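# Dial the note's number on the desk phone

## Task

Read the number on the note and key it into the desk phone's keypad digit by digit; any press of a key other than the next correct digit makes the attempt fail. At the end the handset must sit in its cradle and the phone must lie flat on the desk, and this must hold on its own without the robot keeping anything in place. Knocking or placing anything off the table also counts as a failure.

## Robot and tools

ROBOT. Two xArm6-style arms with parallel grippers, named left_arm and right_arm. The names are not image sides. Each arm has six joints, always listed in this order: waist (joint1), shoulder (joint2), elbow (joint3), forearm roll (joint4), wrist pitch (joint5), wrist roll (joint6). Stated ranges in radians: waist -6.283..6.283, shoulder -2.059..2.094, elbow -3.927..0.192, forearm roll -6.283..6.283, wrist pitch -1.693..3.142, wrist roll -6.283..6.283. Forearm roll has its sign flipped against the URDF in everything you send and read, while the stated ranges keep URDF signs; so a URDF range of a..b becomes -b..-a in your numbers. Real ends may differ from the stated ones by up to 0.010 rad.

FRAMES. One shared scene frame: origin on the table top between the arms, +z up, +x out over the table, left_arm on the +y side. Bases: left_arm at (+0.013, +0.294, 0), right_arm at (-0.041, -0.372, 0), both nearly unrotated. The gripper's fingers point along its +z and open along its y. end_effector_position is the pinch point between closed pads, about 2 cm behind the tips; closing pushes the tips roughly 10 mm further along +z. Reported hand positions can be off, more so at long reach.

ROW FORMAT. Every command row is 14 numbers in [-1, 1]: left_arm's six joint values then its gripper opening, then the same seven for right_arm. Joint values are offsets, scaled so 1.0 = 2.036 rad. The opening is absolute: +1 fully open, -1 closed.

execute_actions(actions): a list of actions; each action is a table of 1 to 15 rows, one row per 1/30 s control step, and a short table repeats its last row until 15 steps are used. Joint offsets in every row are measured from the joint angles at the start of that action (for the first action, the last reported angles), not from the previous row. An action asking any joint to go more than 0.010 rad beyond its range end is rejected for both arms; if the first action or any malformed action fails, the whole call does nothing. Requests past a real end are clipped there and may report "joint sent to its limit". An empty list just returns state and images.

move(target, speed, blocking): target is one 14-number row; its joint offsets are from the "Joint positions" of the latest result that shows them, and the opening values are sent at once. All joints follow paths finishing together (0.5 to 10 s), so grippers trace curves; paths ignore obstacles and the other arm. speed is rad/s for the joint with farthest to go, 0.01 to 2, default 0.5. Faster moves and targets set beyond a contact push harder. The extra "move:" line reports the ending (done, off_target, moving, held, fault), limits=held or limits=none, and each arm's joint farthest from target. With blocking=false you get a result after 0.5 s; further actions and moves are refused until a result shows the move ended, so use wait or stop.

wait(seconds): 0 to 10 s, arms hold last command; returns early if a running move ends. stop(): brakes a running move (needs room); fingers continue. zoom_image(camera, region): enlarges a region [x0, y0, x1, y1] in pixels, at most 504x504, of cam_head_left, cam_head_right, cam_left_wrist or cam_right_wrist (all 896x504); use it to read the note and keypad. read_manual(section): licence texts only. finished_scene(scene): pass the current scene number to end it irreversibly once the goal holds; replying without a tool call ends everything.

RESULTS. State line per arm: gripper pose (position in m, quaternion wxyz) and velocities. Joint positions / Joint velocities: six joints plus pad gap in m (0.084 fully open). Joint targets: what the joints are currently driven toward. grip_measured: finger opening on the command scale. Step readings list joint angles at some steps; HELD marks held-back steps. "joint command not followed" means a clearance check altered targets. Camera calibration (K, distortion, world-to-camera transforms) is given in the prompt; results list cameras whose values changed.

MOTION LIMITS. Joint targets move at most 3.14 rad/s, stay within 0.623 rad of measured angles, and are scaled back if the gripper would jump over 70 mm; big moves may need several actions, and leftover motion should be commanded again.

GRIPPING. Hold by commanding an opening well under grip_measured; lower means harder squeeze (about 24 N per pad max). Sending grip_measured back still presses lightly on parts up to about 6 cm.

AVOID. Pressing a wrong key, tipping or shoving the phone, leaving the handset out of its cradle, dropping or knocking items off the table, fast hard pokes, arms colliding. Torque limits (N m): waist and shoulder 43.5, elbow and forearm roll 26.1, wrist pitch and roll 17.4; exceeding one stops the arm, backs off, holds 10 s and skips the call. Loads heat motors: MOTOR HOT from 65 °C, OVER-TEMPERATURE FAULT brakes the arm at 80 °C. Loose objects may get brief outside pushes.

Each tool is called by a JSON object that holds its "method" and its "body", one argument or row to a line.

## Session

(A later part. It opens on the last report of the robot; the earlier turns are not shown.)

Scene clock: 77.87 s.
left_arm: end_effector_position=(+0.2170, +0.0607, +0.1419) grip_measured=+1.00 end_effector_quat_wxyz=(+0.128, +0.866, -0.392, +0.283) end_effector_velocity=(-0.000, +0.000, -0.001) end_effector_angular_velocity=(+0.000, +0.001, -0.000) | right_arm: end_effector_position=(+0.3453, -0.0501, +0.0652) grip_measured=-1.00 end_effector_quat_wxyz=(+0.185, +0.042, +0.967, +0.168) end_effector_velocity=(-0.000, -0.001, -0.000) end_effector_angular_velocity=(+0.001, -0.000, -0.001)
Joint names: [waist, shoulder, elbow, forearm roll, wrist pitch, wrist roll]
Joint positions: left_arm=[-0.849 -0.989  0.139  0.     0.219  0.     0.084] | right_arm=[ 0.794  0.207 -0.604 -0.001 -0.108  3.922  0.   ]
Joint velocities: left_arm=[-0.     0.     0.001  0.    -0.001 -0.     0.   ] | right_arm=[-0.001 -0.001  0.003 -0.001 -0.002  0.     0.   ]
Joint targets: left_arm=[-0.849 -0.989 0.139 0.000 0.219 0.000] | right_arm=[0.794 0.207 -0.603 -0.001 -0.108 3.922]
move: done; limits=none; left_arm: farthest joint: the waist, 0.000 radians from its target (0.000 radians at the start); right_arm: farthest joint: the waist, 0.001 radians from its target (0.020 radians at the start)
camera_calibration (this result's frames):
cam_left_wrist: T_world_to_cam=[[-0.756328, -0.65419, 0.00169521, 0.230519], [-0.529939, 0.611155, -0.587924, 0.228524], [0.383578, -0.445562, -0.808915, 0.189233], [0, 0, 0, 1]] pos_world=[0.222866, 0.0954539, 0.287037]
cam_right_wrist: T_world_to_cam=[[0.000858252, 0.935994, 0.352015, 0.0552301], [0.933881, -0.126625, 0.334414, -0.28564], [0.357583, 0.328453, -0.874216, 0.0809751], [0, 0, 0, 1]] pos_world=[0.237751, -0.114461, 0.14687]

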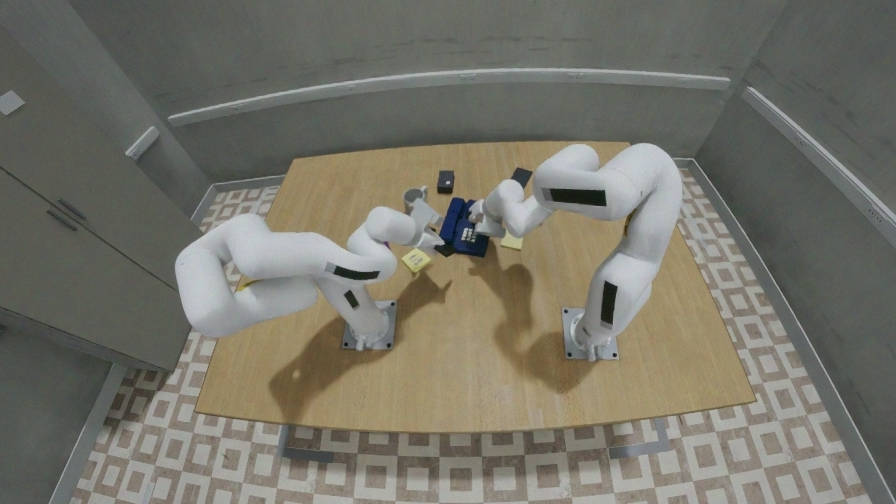

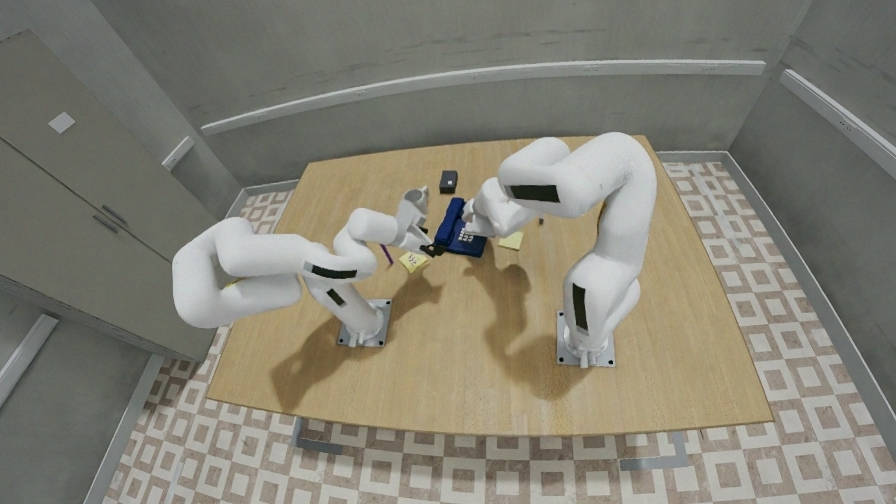

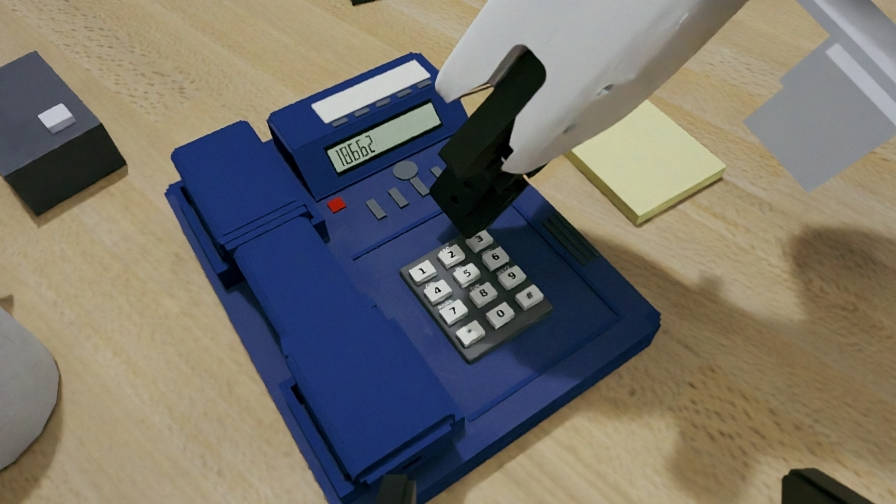

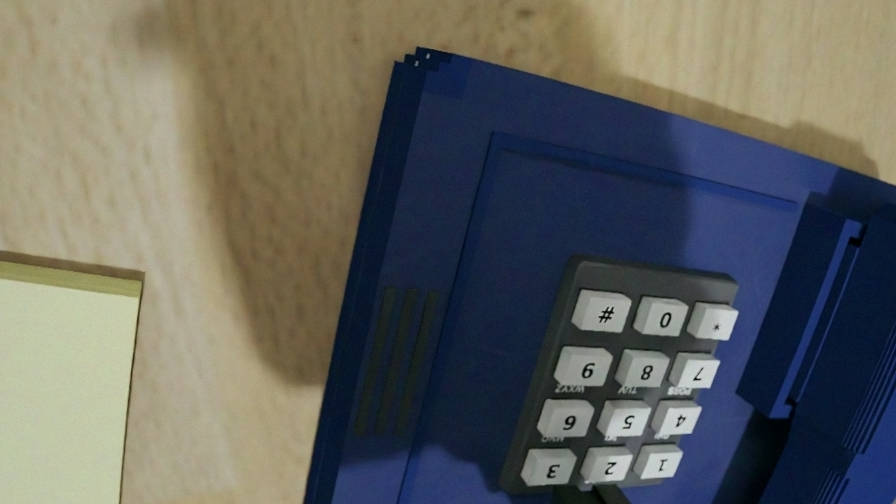

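Then to 6: dr -.0078, dq1 +.0112.

{"method": "move", "body": {
  "target": [0,0,0,0,0,0,1,0,0.0142,0,0,-0.0142,0,-1],
  "speed": 0.03
}}

{"method": "move", "body": {
  "target": [0,0,0,0,0,0,1,0,-0.014,0,0,0.014,0,-1],
  "speed": 0.06
}}

{"method": "move", "body": {
  "target": [0,0,0,0,0,0,1,0.0112,-0.0091,0.0141,0,-0.005,0,-1],
  "speed": 0.1
}}

Scene clock: 81.83 s.
left_arm: end_effector_position=(+0.2170, +0.0607, +0.1419) grip_measured=+1.00 end_effector_quat_wxyz=(+0.128, +0.866, -0.392, +0.283) end_effector_velocity=(+0.000, -0.000, +0.001) end_effector_angular_velocity=(+0.000, -0.003, -0.002) | right_arm: end_effector_position=(+0.3449, -0.0505, +0.0564) grip_measured=-1.00 end_effector_quat_wxyz=(+0.185, +0.042, +0.967, +0.168) end_effector_velocity=(-0.000, -0.000, -0.002) end_effector_angular_velocity=(-0.001, +0.002, -0.000)
Joint names: [waist, shoulder, elbow, forearm roll, wrist pitch, wrist roll]
Joint positions: left_arm=[-0.849 -0.989  0.139  0.     0.219  0.     0.084] | right_arm=[ 0.794  0.235 -0.604 -0.001 -0.137  3.922  0.   ]
Joint velocities: left_arm=[-0.     0.    -0.001 -0.003 -0.     0.     0.   ] | right_arm=[ 0.     0.003  0.001 -0.001 -0.002 -0.     0.   ]
Joint targets: left_arm=[-0.849 -0.989 0.139 0.000 0.219 0.000] | right_arm=[0.794 0.236 -0.604 -0.001 -0.137 3.922]
move: done; limits=none; left_arm: farthest joint: the waist, 0.000 radians from its target (0.000 radians at the start); right_arm: farthest joint: the shoulder, 0.001 radians from its target (0.029 radians at the start)
camera_calibration (this result's frames):
cam_left_wrist: T_world_to_cam=[[-0.756328, -0.65419, 0.00169527, 0.230519], [-0.529939, 0.611155, -0.587924, 0.228524], [0.383578, -0.445562, -0.808915, 0.189233], [0, 0, 0, 1]] pos_world=[0.222866, 0.0954539, 0.287037]
cam_right_wrist: T_world_to_cam=[[0.000732756, 0.935873, 0.352337, 0.0586544], [0.933732, -0.126767, 0.334776, -0.282367], [0.357972, 0.328743, -0.873947, 0.0733731], [0, 0, 0, 1]] pos_world=[0.237347, -0.114809, 0.137988]

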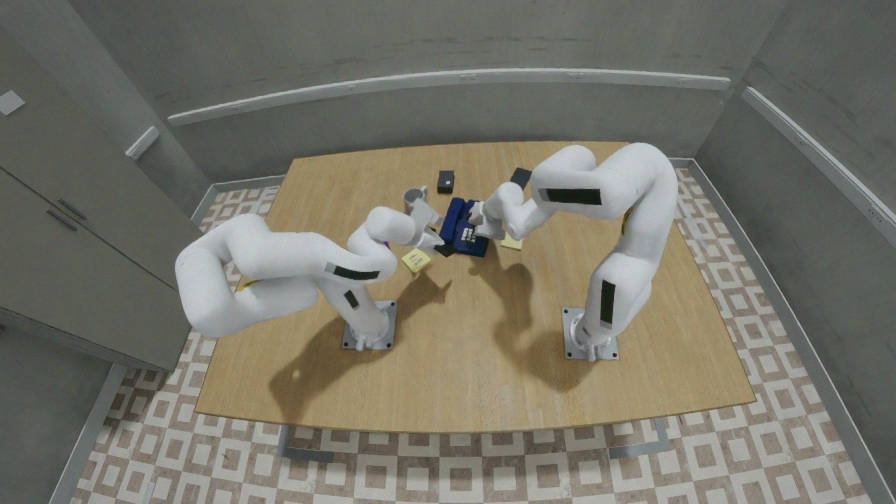

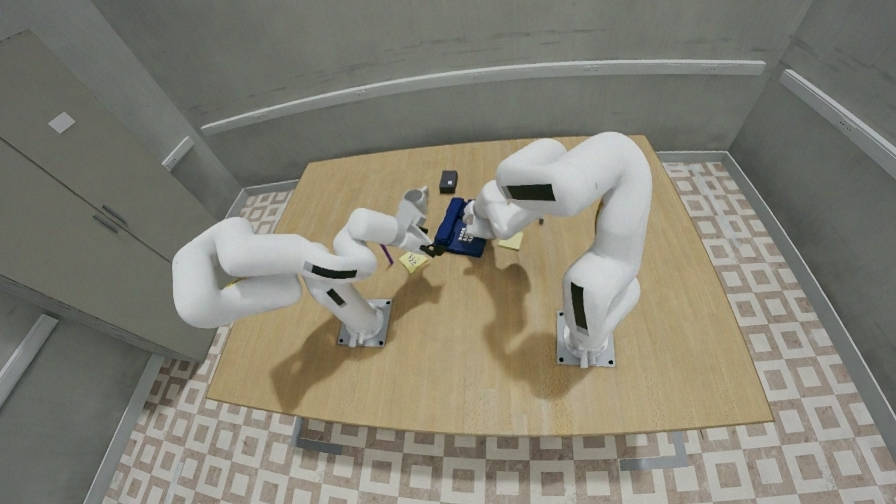

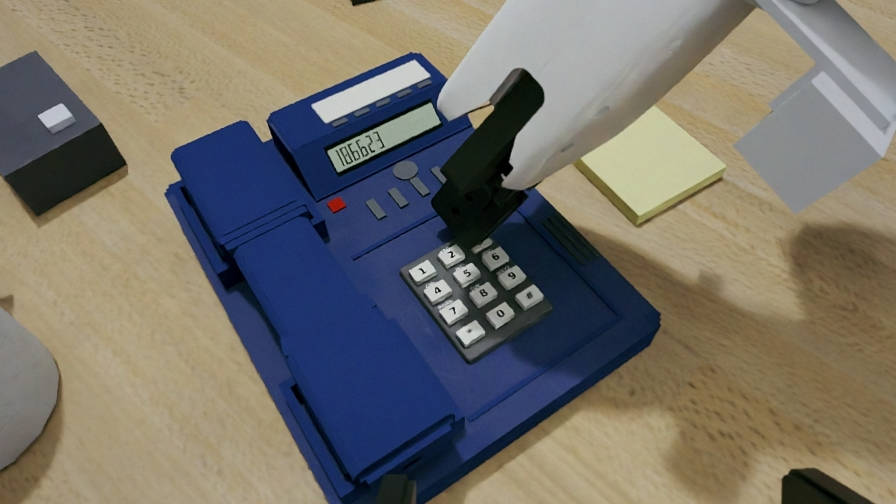

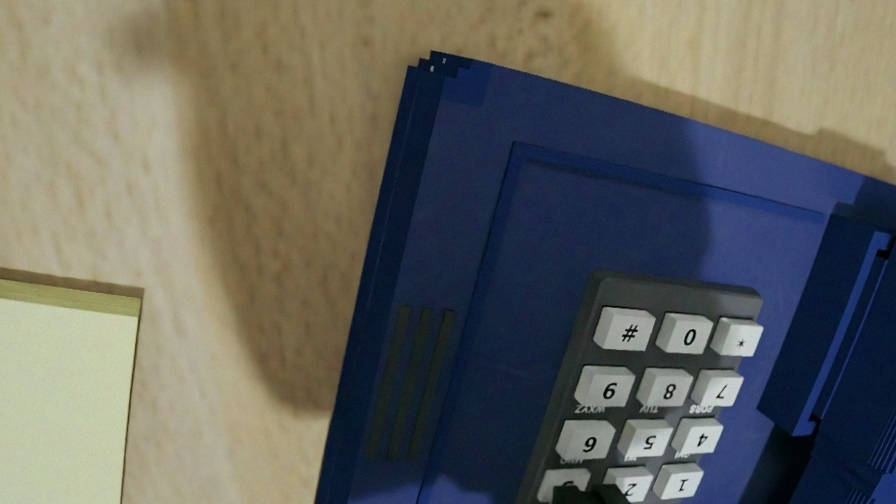

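Scene clock: 82.67 s.
left_arm: end_effector_position=(+0.2170, +0.0607, +0.1419) grip_measured=+1.00 end_effector_quat_wxyz=(+0.128, +0.866, -0.392, +0.283) end_effector_velocity=(+0.000, -0.000, +0.000) end_effector_angular_velocity=(-0.001, -0.000, -0.000) | right_arm: end_effector_position=(+0.3454, -0.0501, +0.0652) grip_measured=-1.00 end_effector_quat_wxyz=(+0.185, +0.042, +0.967, +0.168) end_effector_velocity=(-0.000, -0.000, +0.000) end_effector_angular_velocity=(-0.000, +0.001, -0.000)
Joint names: [waist, shoulder, elbow, forearm roll, wrist pitch, wrist roll]
Joint positions: left_arm=[-0.849 -0.989  0.139  0.     0.219  0.     0.084] | right_arm=[ 0.794  0.207 -0.604 -0.001 -0.109  3.922  0.   ]
Joint velocities: left_arm=[-0.    -0.    -0.001  0.001  0.     0.001  0.   ] | right_arm=[-0.    -0.002  0.    -0.     0.002  0.     0.   ]
Joint targets: left_arm=[-0.849 -0.989 0.139 0.000 0.219 0.000] | right_arm=[0.794 0.207 -0.604 -0.001 -0.108 3.922]
move: done; limits=none; left_arm: farthest joint: the waist, 0.000 radians from its target (0.000 radians at the start); right_arm: farthest joint: the shoulder, 0.001 radians from its target (0.029 radians at the start)
camera_calibration (this result's frames):
cam_left_wrist: T_world_to_cam=[[-0.756328, -0.65419, 0.00169541, 0.230518], [-0.529939, 0.611155, -0.587924, 0.228524], [0.383578, -0.445562, -0.808915, 0.189233], [0, 0, 0, 1]] pos_world=[0.222866, 0.0954539, 0.287037]
cam_right_wrist: T_world_to_cam=[[0.000782663, 0.935913, 0.35223, 0.055187], [0.933788, -0.126721, 0.334638, -0.285694], [0.357827, 0.328646, -0.874043, 0.0808365], [0, 0, 0, 1]] pos_world=[0.237808, -0.11442, 0.14682]

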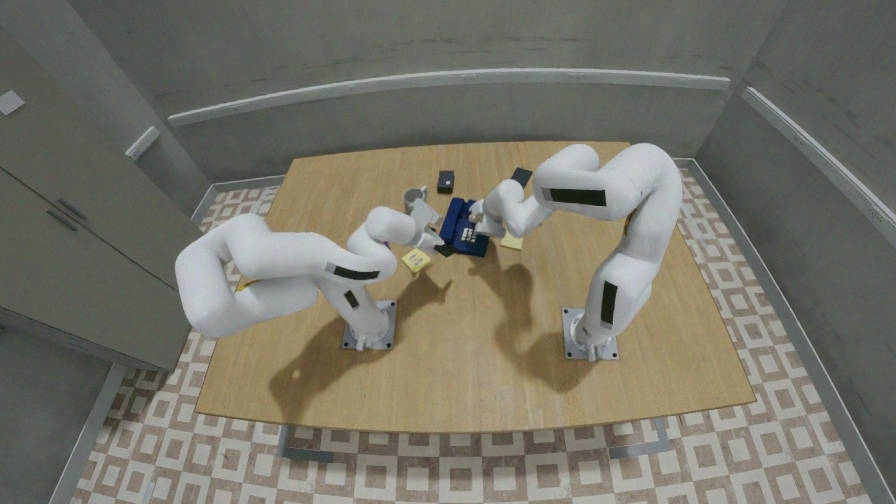

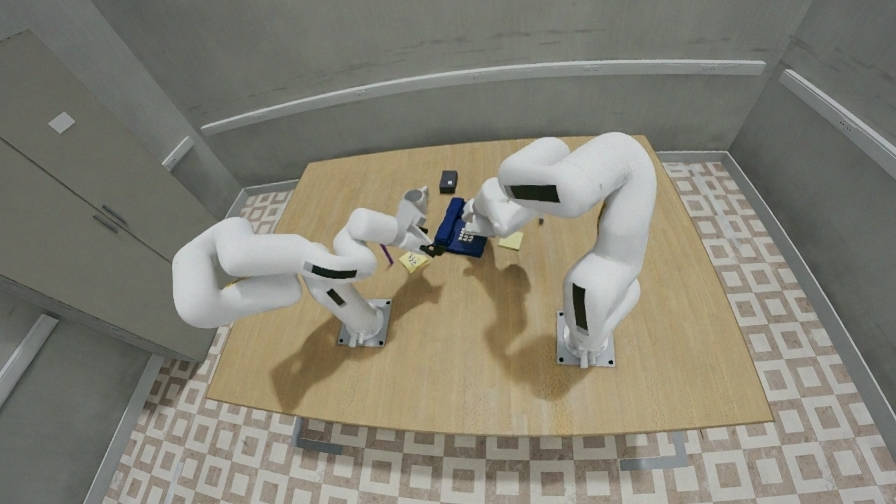

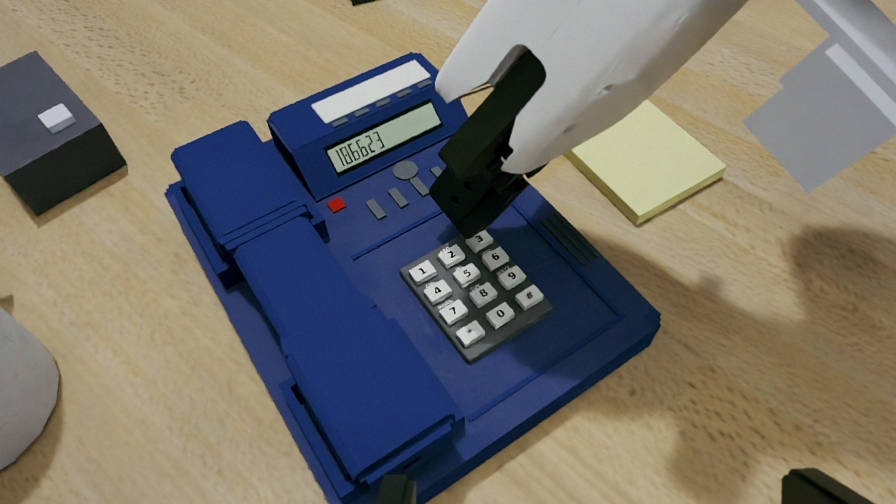

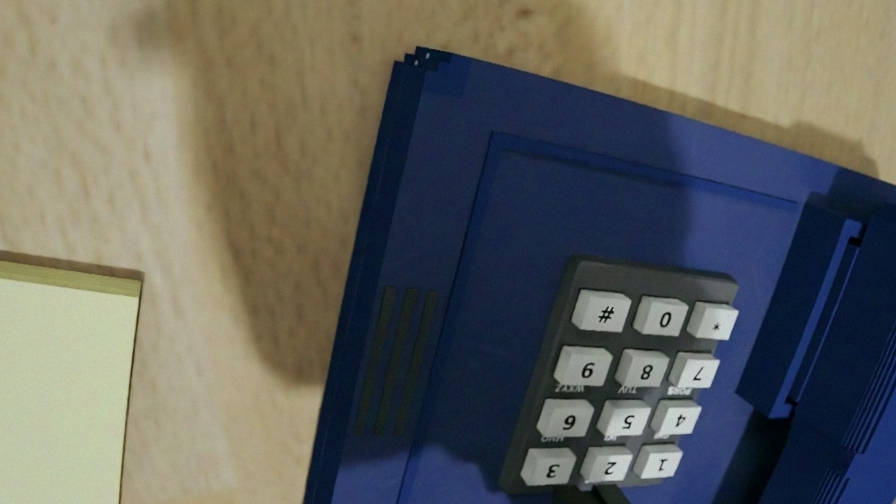

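Scene clock: 83.50 s.
left_arm: end_effector_position=(+0.2170, +0.0607, +0.1419) grip_measured=+1.00 end_effector_quat_wxyz=(+0.128, +0.866, -0.392, +0.283) end_effector_velocity=(+0.001, +0.000, +0.000) end_effector_angular_velocity=(-0.001, -0.000, +0.002) | right_arm: end_effector_position=(+0.3321, -0.0466, +0.0651) grip_measured=-1.00 end_effector_quat_wxyz=(+0.183, +0.031, +0.968, +0.170) end_effector_velocity=(-0.001, +0.000, +0.000) end_effector_angular_velocity=(+0.001, -0.001, +0.001)
Joint names: [waist, shoulder, elbow, forearm roll, wrist pitch, wrist roll]
Joint positions: left_arm=[-0.849 -0.989  0.139  0.     0.219  0.     0.084] | right_arm=[ 0.816  0.189 -0.575 -0.001 -0.119  3.922  0.   ]
Joint velocities: left_arm=[ 0.001 -0.    -0.001  0.001 -0.    -0.    -0.   ] | right_arm=[ 0.002 -0.002  0.003 -0.001 -0.002 -0.     0.   ]
Joint targets: left_arm=[-0.849 -0.989 0.139 0.000 0.219 0.000] | right_arm=[0.817 0.189 -0.575 -0.001 -0.119 3.922]
move: done; limits=none; left_arm: farthest joint: the waist, 0.000 radians from its target (0.000 radians at the start); right_arm: farthest joint: the wrist pitch, 0.001 radians from its target (0.011 radians at the start)
camera_calibration (this result's frames):
cam_left_wrist: T_world_to_cam=[[-0.756328, -0.65419, 0.00169533, 0.230519], [-0.529939, 0.611155, -0.587924, 0.228524], [0.383578, -0.445562, -0.808915, 0.189233], [0, 0, 0, 1]] pos_world=[0.222866, 0.0954539, 0.287037]
cam_right_wrist: T_world_to_cam=[[-0.0203511, 0.935682, 0.352256, 0.05894], [0.936397, -0.105627, 0.33467, -0.272752], [0.350353, 0.336663, -0.87402, 0.0872502], [0, 0, 0, 1]] pos_world=[0.226035, -0.113333, 0.146778]

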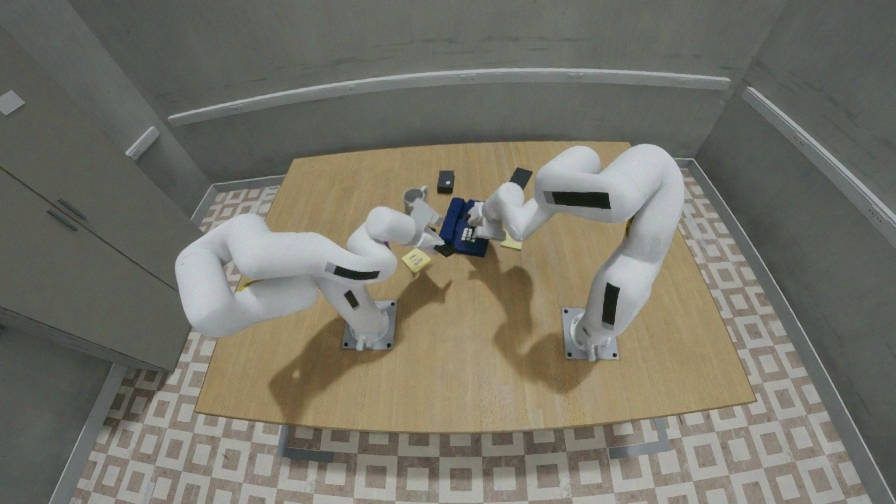

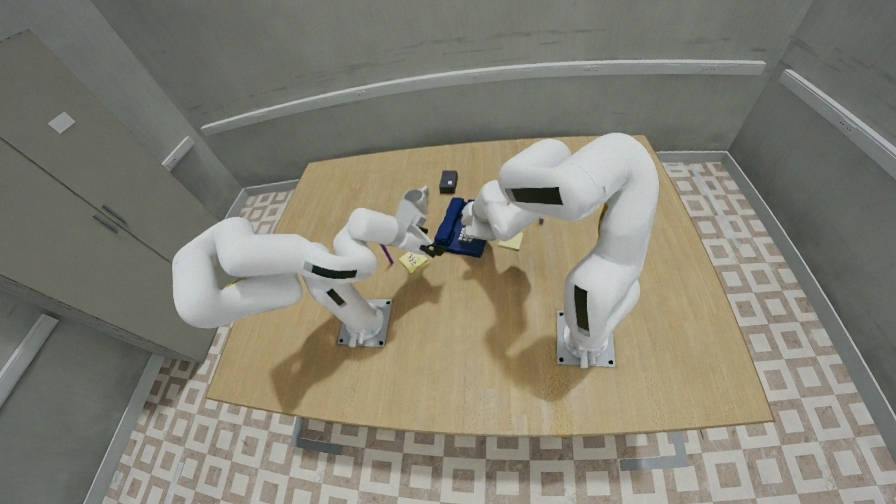

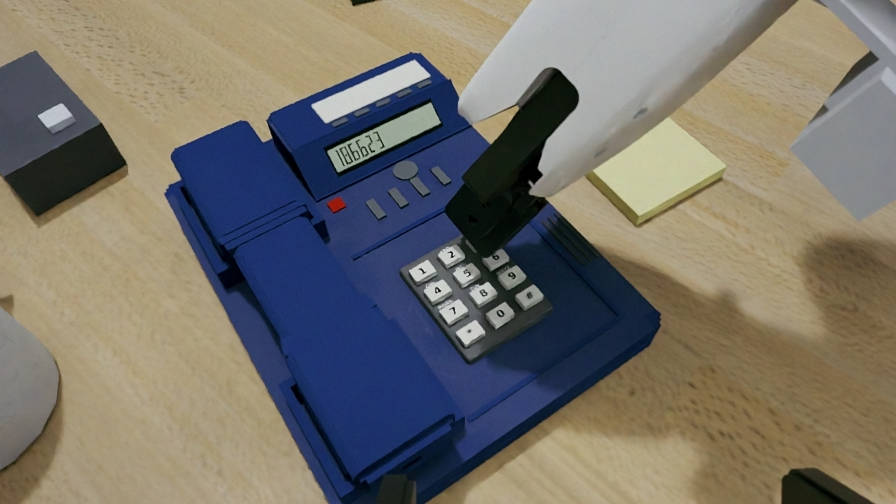

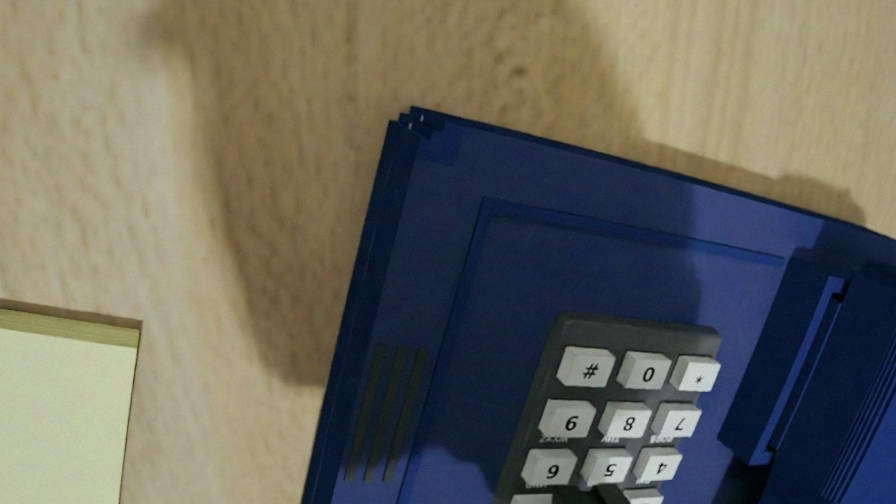

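Then to 1: dr .0363, dang .0157.

{"method": "move", "body": {
  "target": [0,0,0,0,0,0,1,0,0.0144,0,0,-0.0144,0,-1],
  "speed": 0.03
}}

{"method": "move", "body": {
  "target": [0,0,0,0,0,0,1,0,-0.0143,0,0,0.0143,0,-1],
  "speed": 0.06
}}

{"method": "move", "body": {
  "target": [0,0,0,0,0,0,1,0.0077,0.0425,-0.0657,0,0.0232,0,-1],
  "speed": 0.2
}}

Scene clock: 87.93 s.
left_arm: end_effector_position=(+0.2170, +0.0607, +0.1419) grip_measured=+1.00 end_effector_quat_wxyz=(+0.128, +0.866, -0.392, +0.283) end_effector_velocity=(-0.000, +0.000, -0.000) end_effector_angular_velocity=(+0.000, +0.000, -0.000) | right_arm: end_effector_position=(+0.3317, -0.0469, +0.0564) grip_measured=-1.00 end_effector_quat_wxyz=(+0.183, +0.031, +0.968, +0.170) end_effector_velocity=(-0.000, -0.000, -0.001) end_effector_angular_velocity=(-0.001, +0.001, -0.000)
Joint names: [waist, shoulder, elbow, forearm roll, wrist pitch, wrist roll]
Joint positions: left_arm=[-0.849 -0.989  0.139  0.     0.219  0.     0.084] | right_arm=[ 0.816  0.218 -0.576 -0.001 -0.148  3.922  0.   ]
Joint velocities: left_arm=[-0.  0.  0. -0.  0.  0.  0.] | right_arm=[-0.     0.004 -0.     0.    -0.002  0.     0.   ]
Joint targets: left_arm=[-0.849 -0.989 0.139 0.000 0.219 0.000] | right_arm=[0.816 0.218 -0.575 -0.001 -0.148 3.922]
move: done; limits=none; left_arm: farthest joint: the waist, 0.000 radians from its target (0.000 radians at the start); right_arm: farthest joint: the shoulder, 0.001 radians from its target (0.030 radians at the start)
camera_calibration (this result's frames):
cam_left_wrist: T_world_to_cam=[[-0.756328, -0.65419, 0.00169543, 0.230518], [-0.529939, 0.611155, -0.587924, 0.228525], [0.383578, -0.445562, -0.808915, 0.189233], [0, 0, 0, 1]] pos_world=[0.222866, 0.0954539, 0.287037]
cam_right_wrist: T_world_to_cam=[[-0.0205019, 0.93556, 0.352573, 0.0623383], [0.936255, -0.105741, 0.33503, -0.269493], [0.350722, 0.336967, -0.873755, 0.0797504], [0, 0, 0, 1]] pos_world=[0.225622, -0.113691, 0.137992]

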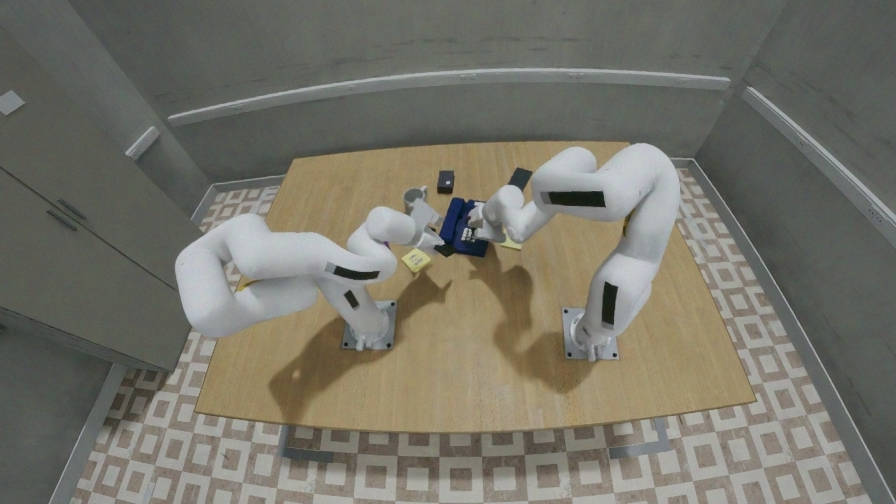

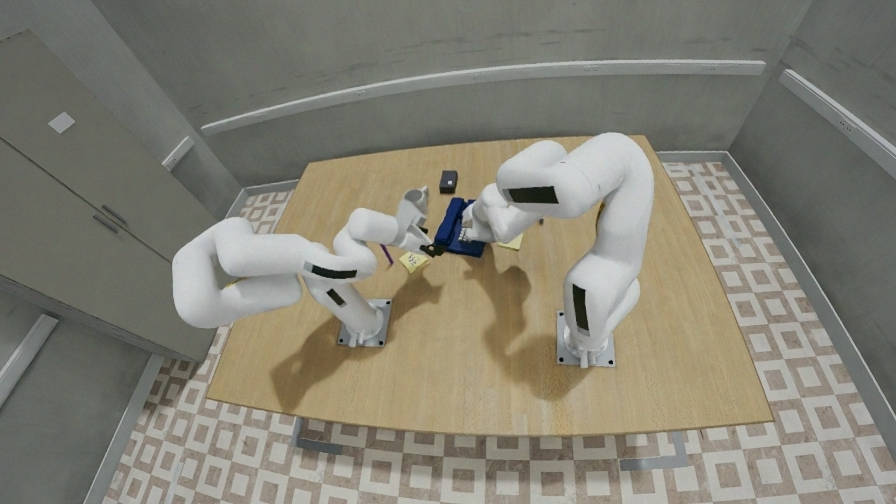

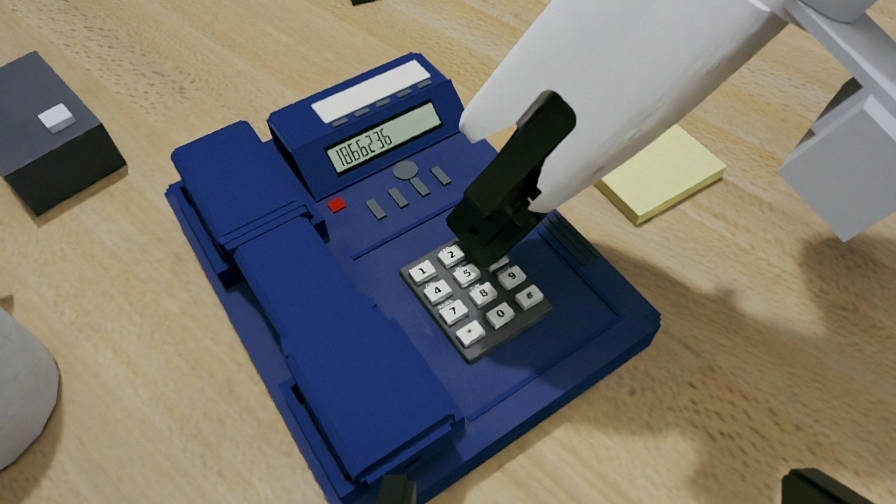

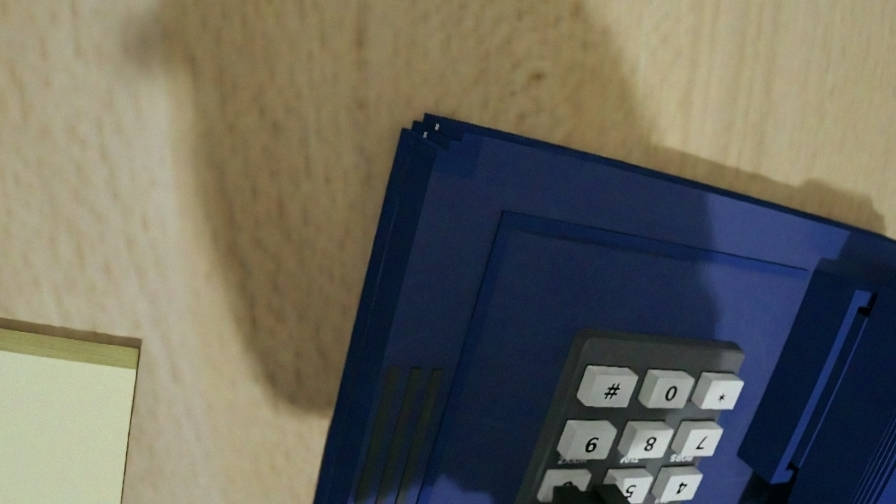

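Scene clock: 88.77 s.
left_arm: end_effector_position=(+0.2170, +0.0607, +0.1419) grip_measured=+1.00 end_effector_quat_wxyz=(+0.128, +0.866, -0.392, +0.283) end_effector_velocity=(+0.000, -0.000, +0.001) end_effector_angular_velocity=(-0.002, +0.000, +0.002) | right_arm: end_effector_position=(+0.3322, -0.0465, +0.0652) grip_measured=-1.00 end_effector_quat_wxyz=(+0.183, +0.031, +0.968, +0.170) end_effector_velocity=(-0.000, -0.000, -0.000) end_effector_angular_velocity=(-0.002, +0.001, +0.001)
Joint names: [waist, shoulder, elbow, forearm roll, wrist pitch, wrist roll]
Joint positions: left_arm=[-0.849 -0.989  0.139  0.     0.219  0.     0.084] | right_arm=[ 0.816  0.189 -0.576 -0.001 -0.119  3.922  0.   ]
Joint velocities: left_arm=[ 0.    -0.    -0.001  0.001 -0.001 -0.001 -0.   ] | right_arm=[ 0.    -0.001 -0.001  0.     0.004 -0.001  0.   ]
Joint targets: left_arm=[-0.849 -0.989 0.139 0.000 0.219 0.000] | right_arm=[0.816 0.189 -0.576 -0.001 -0.119 3.922]
move: done; limits=none; left_arm: farthest joint: the waist, 0.000 radians from its target (0.000 radians at the start); right_arm: farthest joint: the waist, 0.000 radians from its target (0.000 radians at the start)
camera_calibration (this result's frames):
cam_left_wrist: T_world_to_cam=[[-0.756328, -0.65419, 0.00169543, 0.230518], [-0.529939, 0.611155, -0.587924, 0.228525], [0.383578, -0.445562, -0.808915, 0.189233], [0, 0, 0, 1]] pos_world=[0.222866, 0.0954539, 0.287037]
cam_right_wrist: T_world_to_cam=[[-0.0204508, 0.9356, 0.352469, 0.058871], [0.936308, -0.105699, 0.334895, -0.272823], [0.350584, 0.336869, -0.873848, 0.0871725], [0, 0, 0, 1]] pos_world=[0.226089, -0.113282, 0.146792]

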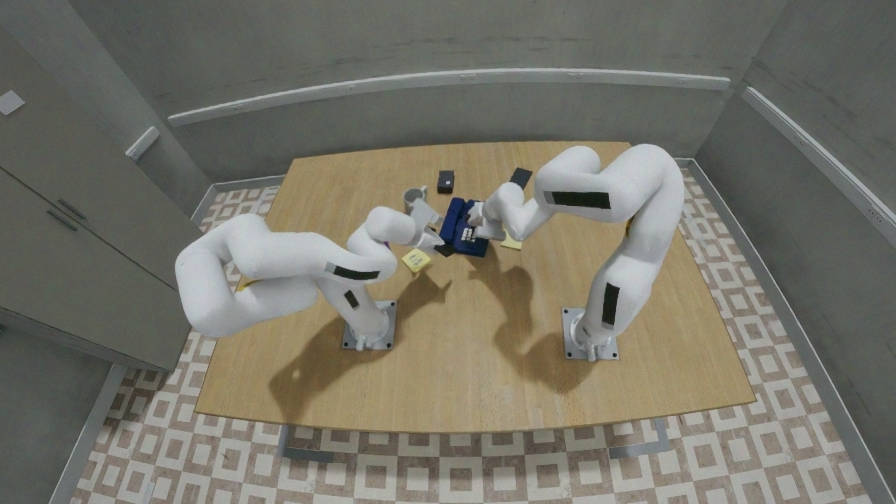

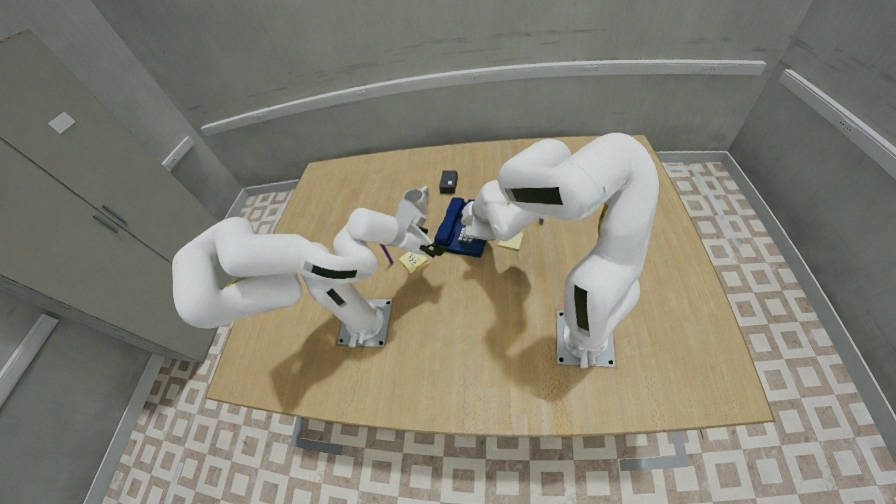

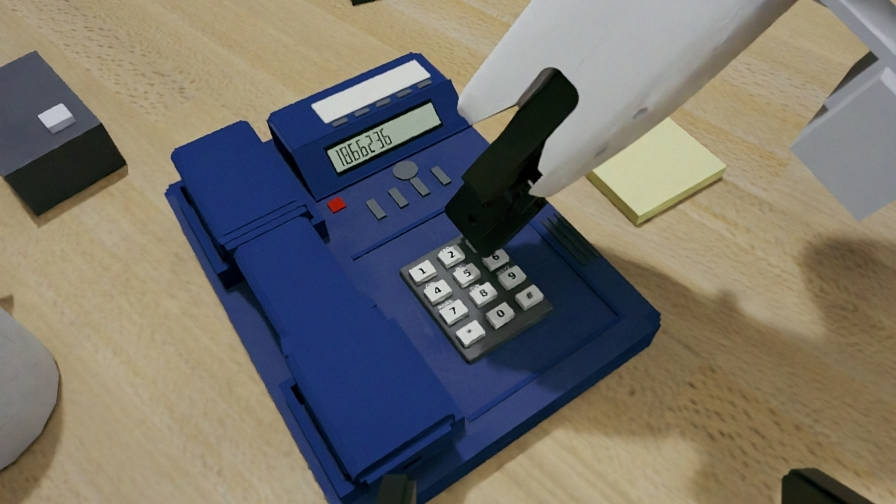

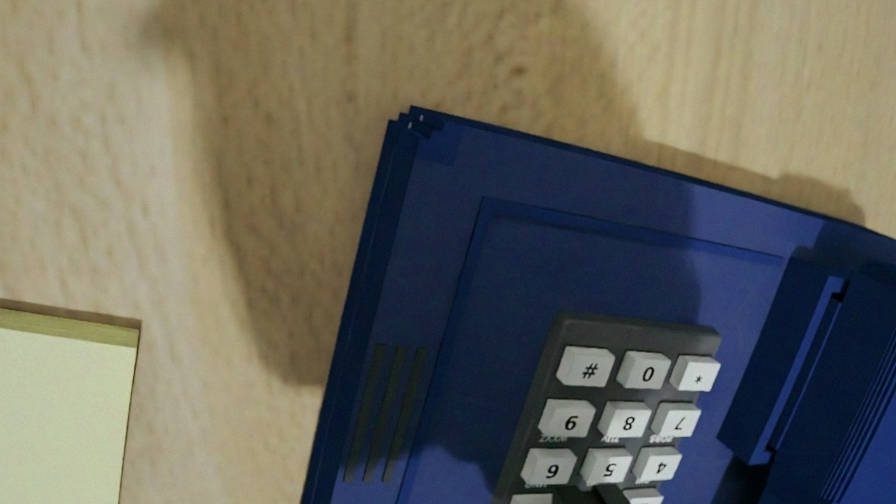

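Scene clock: 89.93 s.
left_arm: end_effector_position=(+0.2170, +0.0607, +0.1419) grip_measured=+1.00 end_effector_quat_wxyz=(+0.128, +0.866, -0.392, +0.283) end_effector_velocity=(-0.001, +0.000, -0.001) end_effector_angular_velocity=(+0.001, +0.001, -0.002) | right_arm: end_effector_position=(+0.3539, -0.0165, +0.0648) grip_measured=-1.00 end_effector_quat_wxyz=(+0.182, +0.023, +0.968, +0.172) end_effector_velocity=(+0.000, +0.001, +0.000) end_effector_angular_velocity=(-0.000, -0.000, +0.001)
Joint names: [waist, shoulder, elbow, forearm roll, wrist pitch, wrist roll]
Joint positions: left_arm=[-0.849 -0.989  0.139  0.     0.219  0.     0.084] | right_arm=[ 0.832  0.275 -0.709 -0.001 -0.072  3.922  0.   ]
Joint velocities: left_arm=[-0.002 -0.     0.001  0.001  0.001  0.001  0.   ] | right_arm=[ 0.     0.002 -0.003  0.001  0.001  0.     0.   ]
Joint targets: left_arm=[-0.849 -0.989 0.139 0.000 0.219 0.000] | right_arm=[0.832 0.275 -0.709 -0.001 -0.072 3.922]
move: done; limits=none; left_arm: farthest joint: the waist, 0.000 radians from its target (0.000 radians at the start); right_arm: farthest joint: the elbow, 0.001 radians from its target (0.134 radians at the start)
camera_calibration (this result's frames):
cam_left_wrist: T_world_to_cam=[[-0.756328, -0.65419, 0.00169526, 0.230519], [-0.529939, 0.611155, -0.587924, 0.228525], [0.383578, -0.445562, -0.808914, 0.189233], [0, 0, 0, 1]] pos_world=[0.222866, 0.0954538, 0.287037]
cam_right_wrist: T_world_to_cam=[[-0.0350442, 0.935176, 0.352446, 0.0365531], [0.937871, -0.0910438, 0.334828, -0.29016], [0.345211, 0.342282, -0.873883, 0.0711279], [0, 0, 0, 1]] pos_world=[0.248859, -0.0849466, 0.146428]

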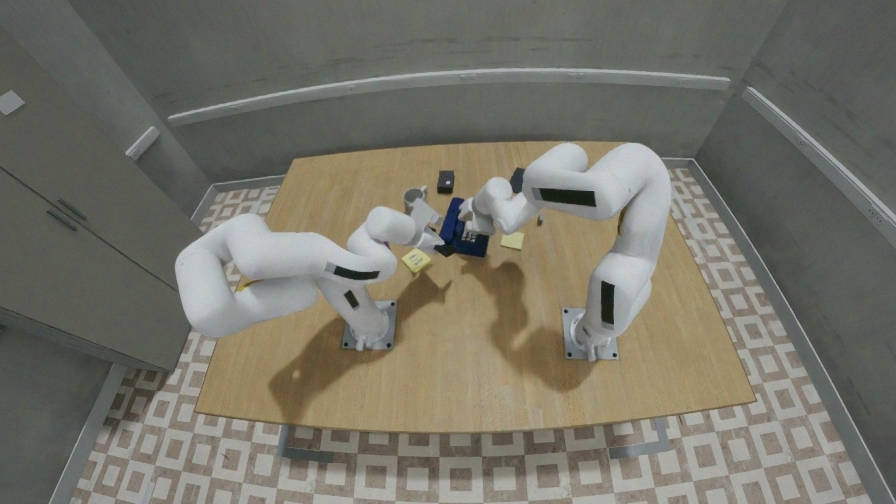

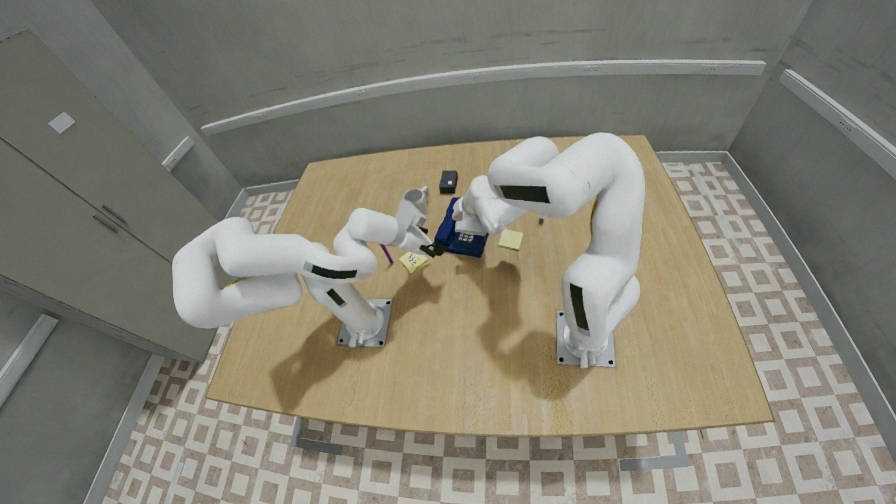

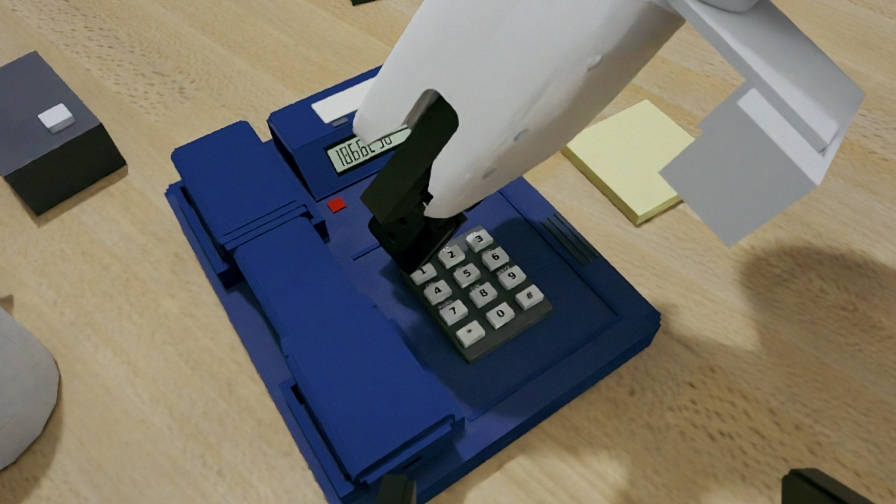

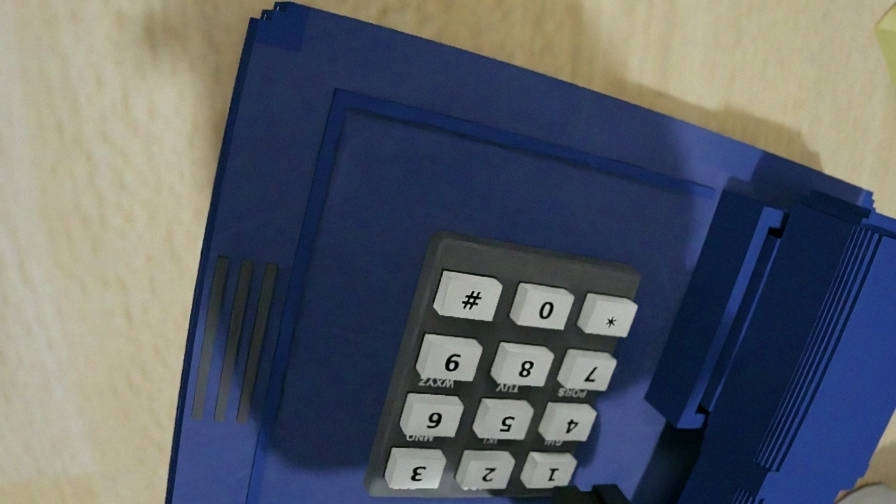

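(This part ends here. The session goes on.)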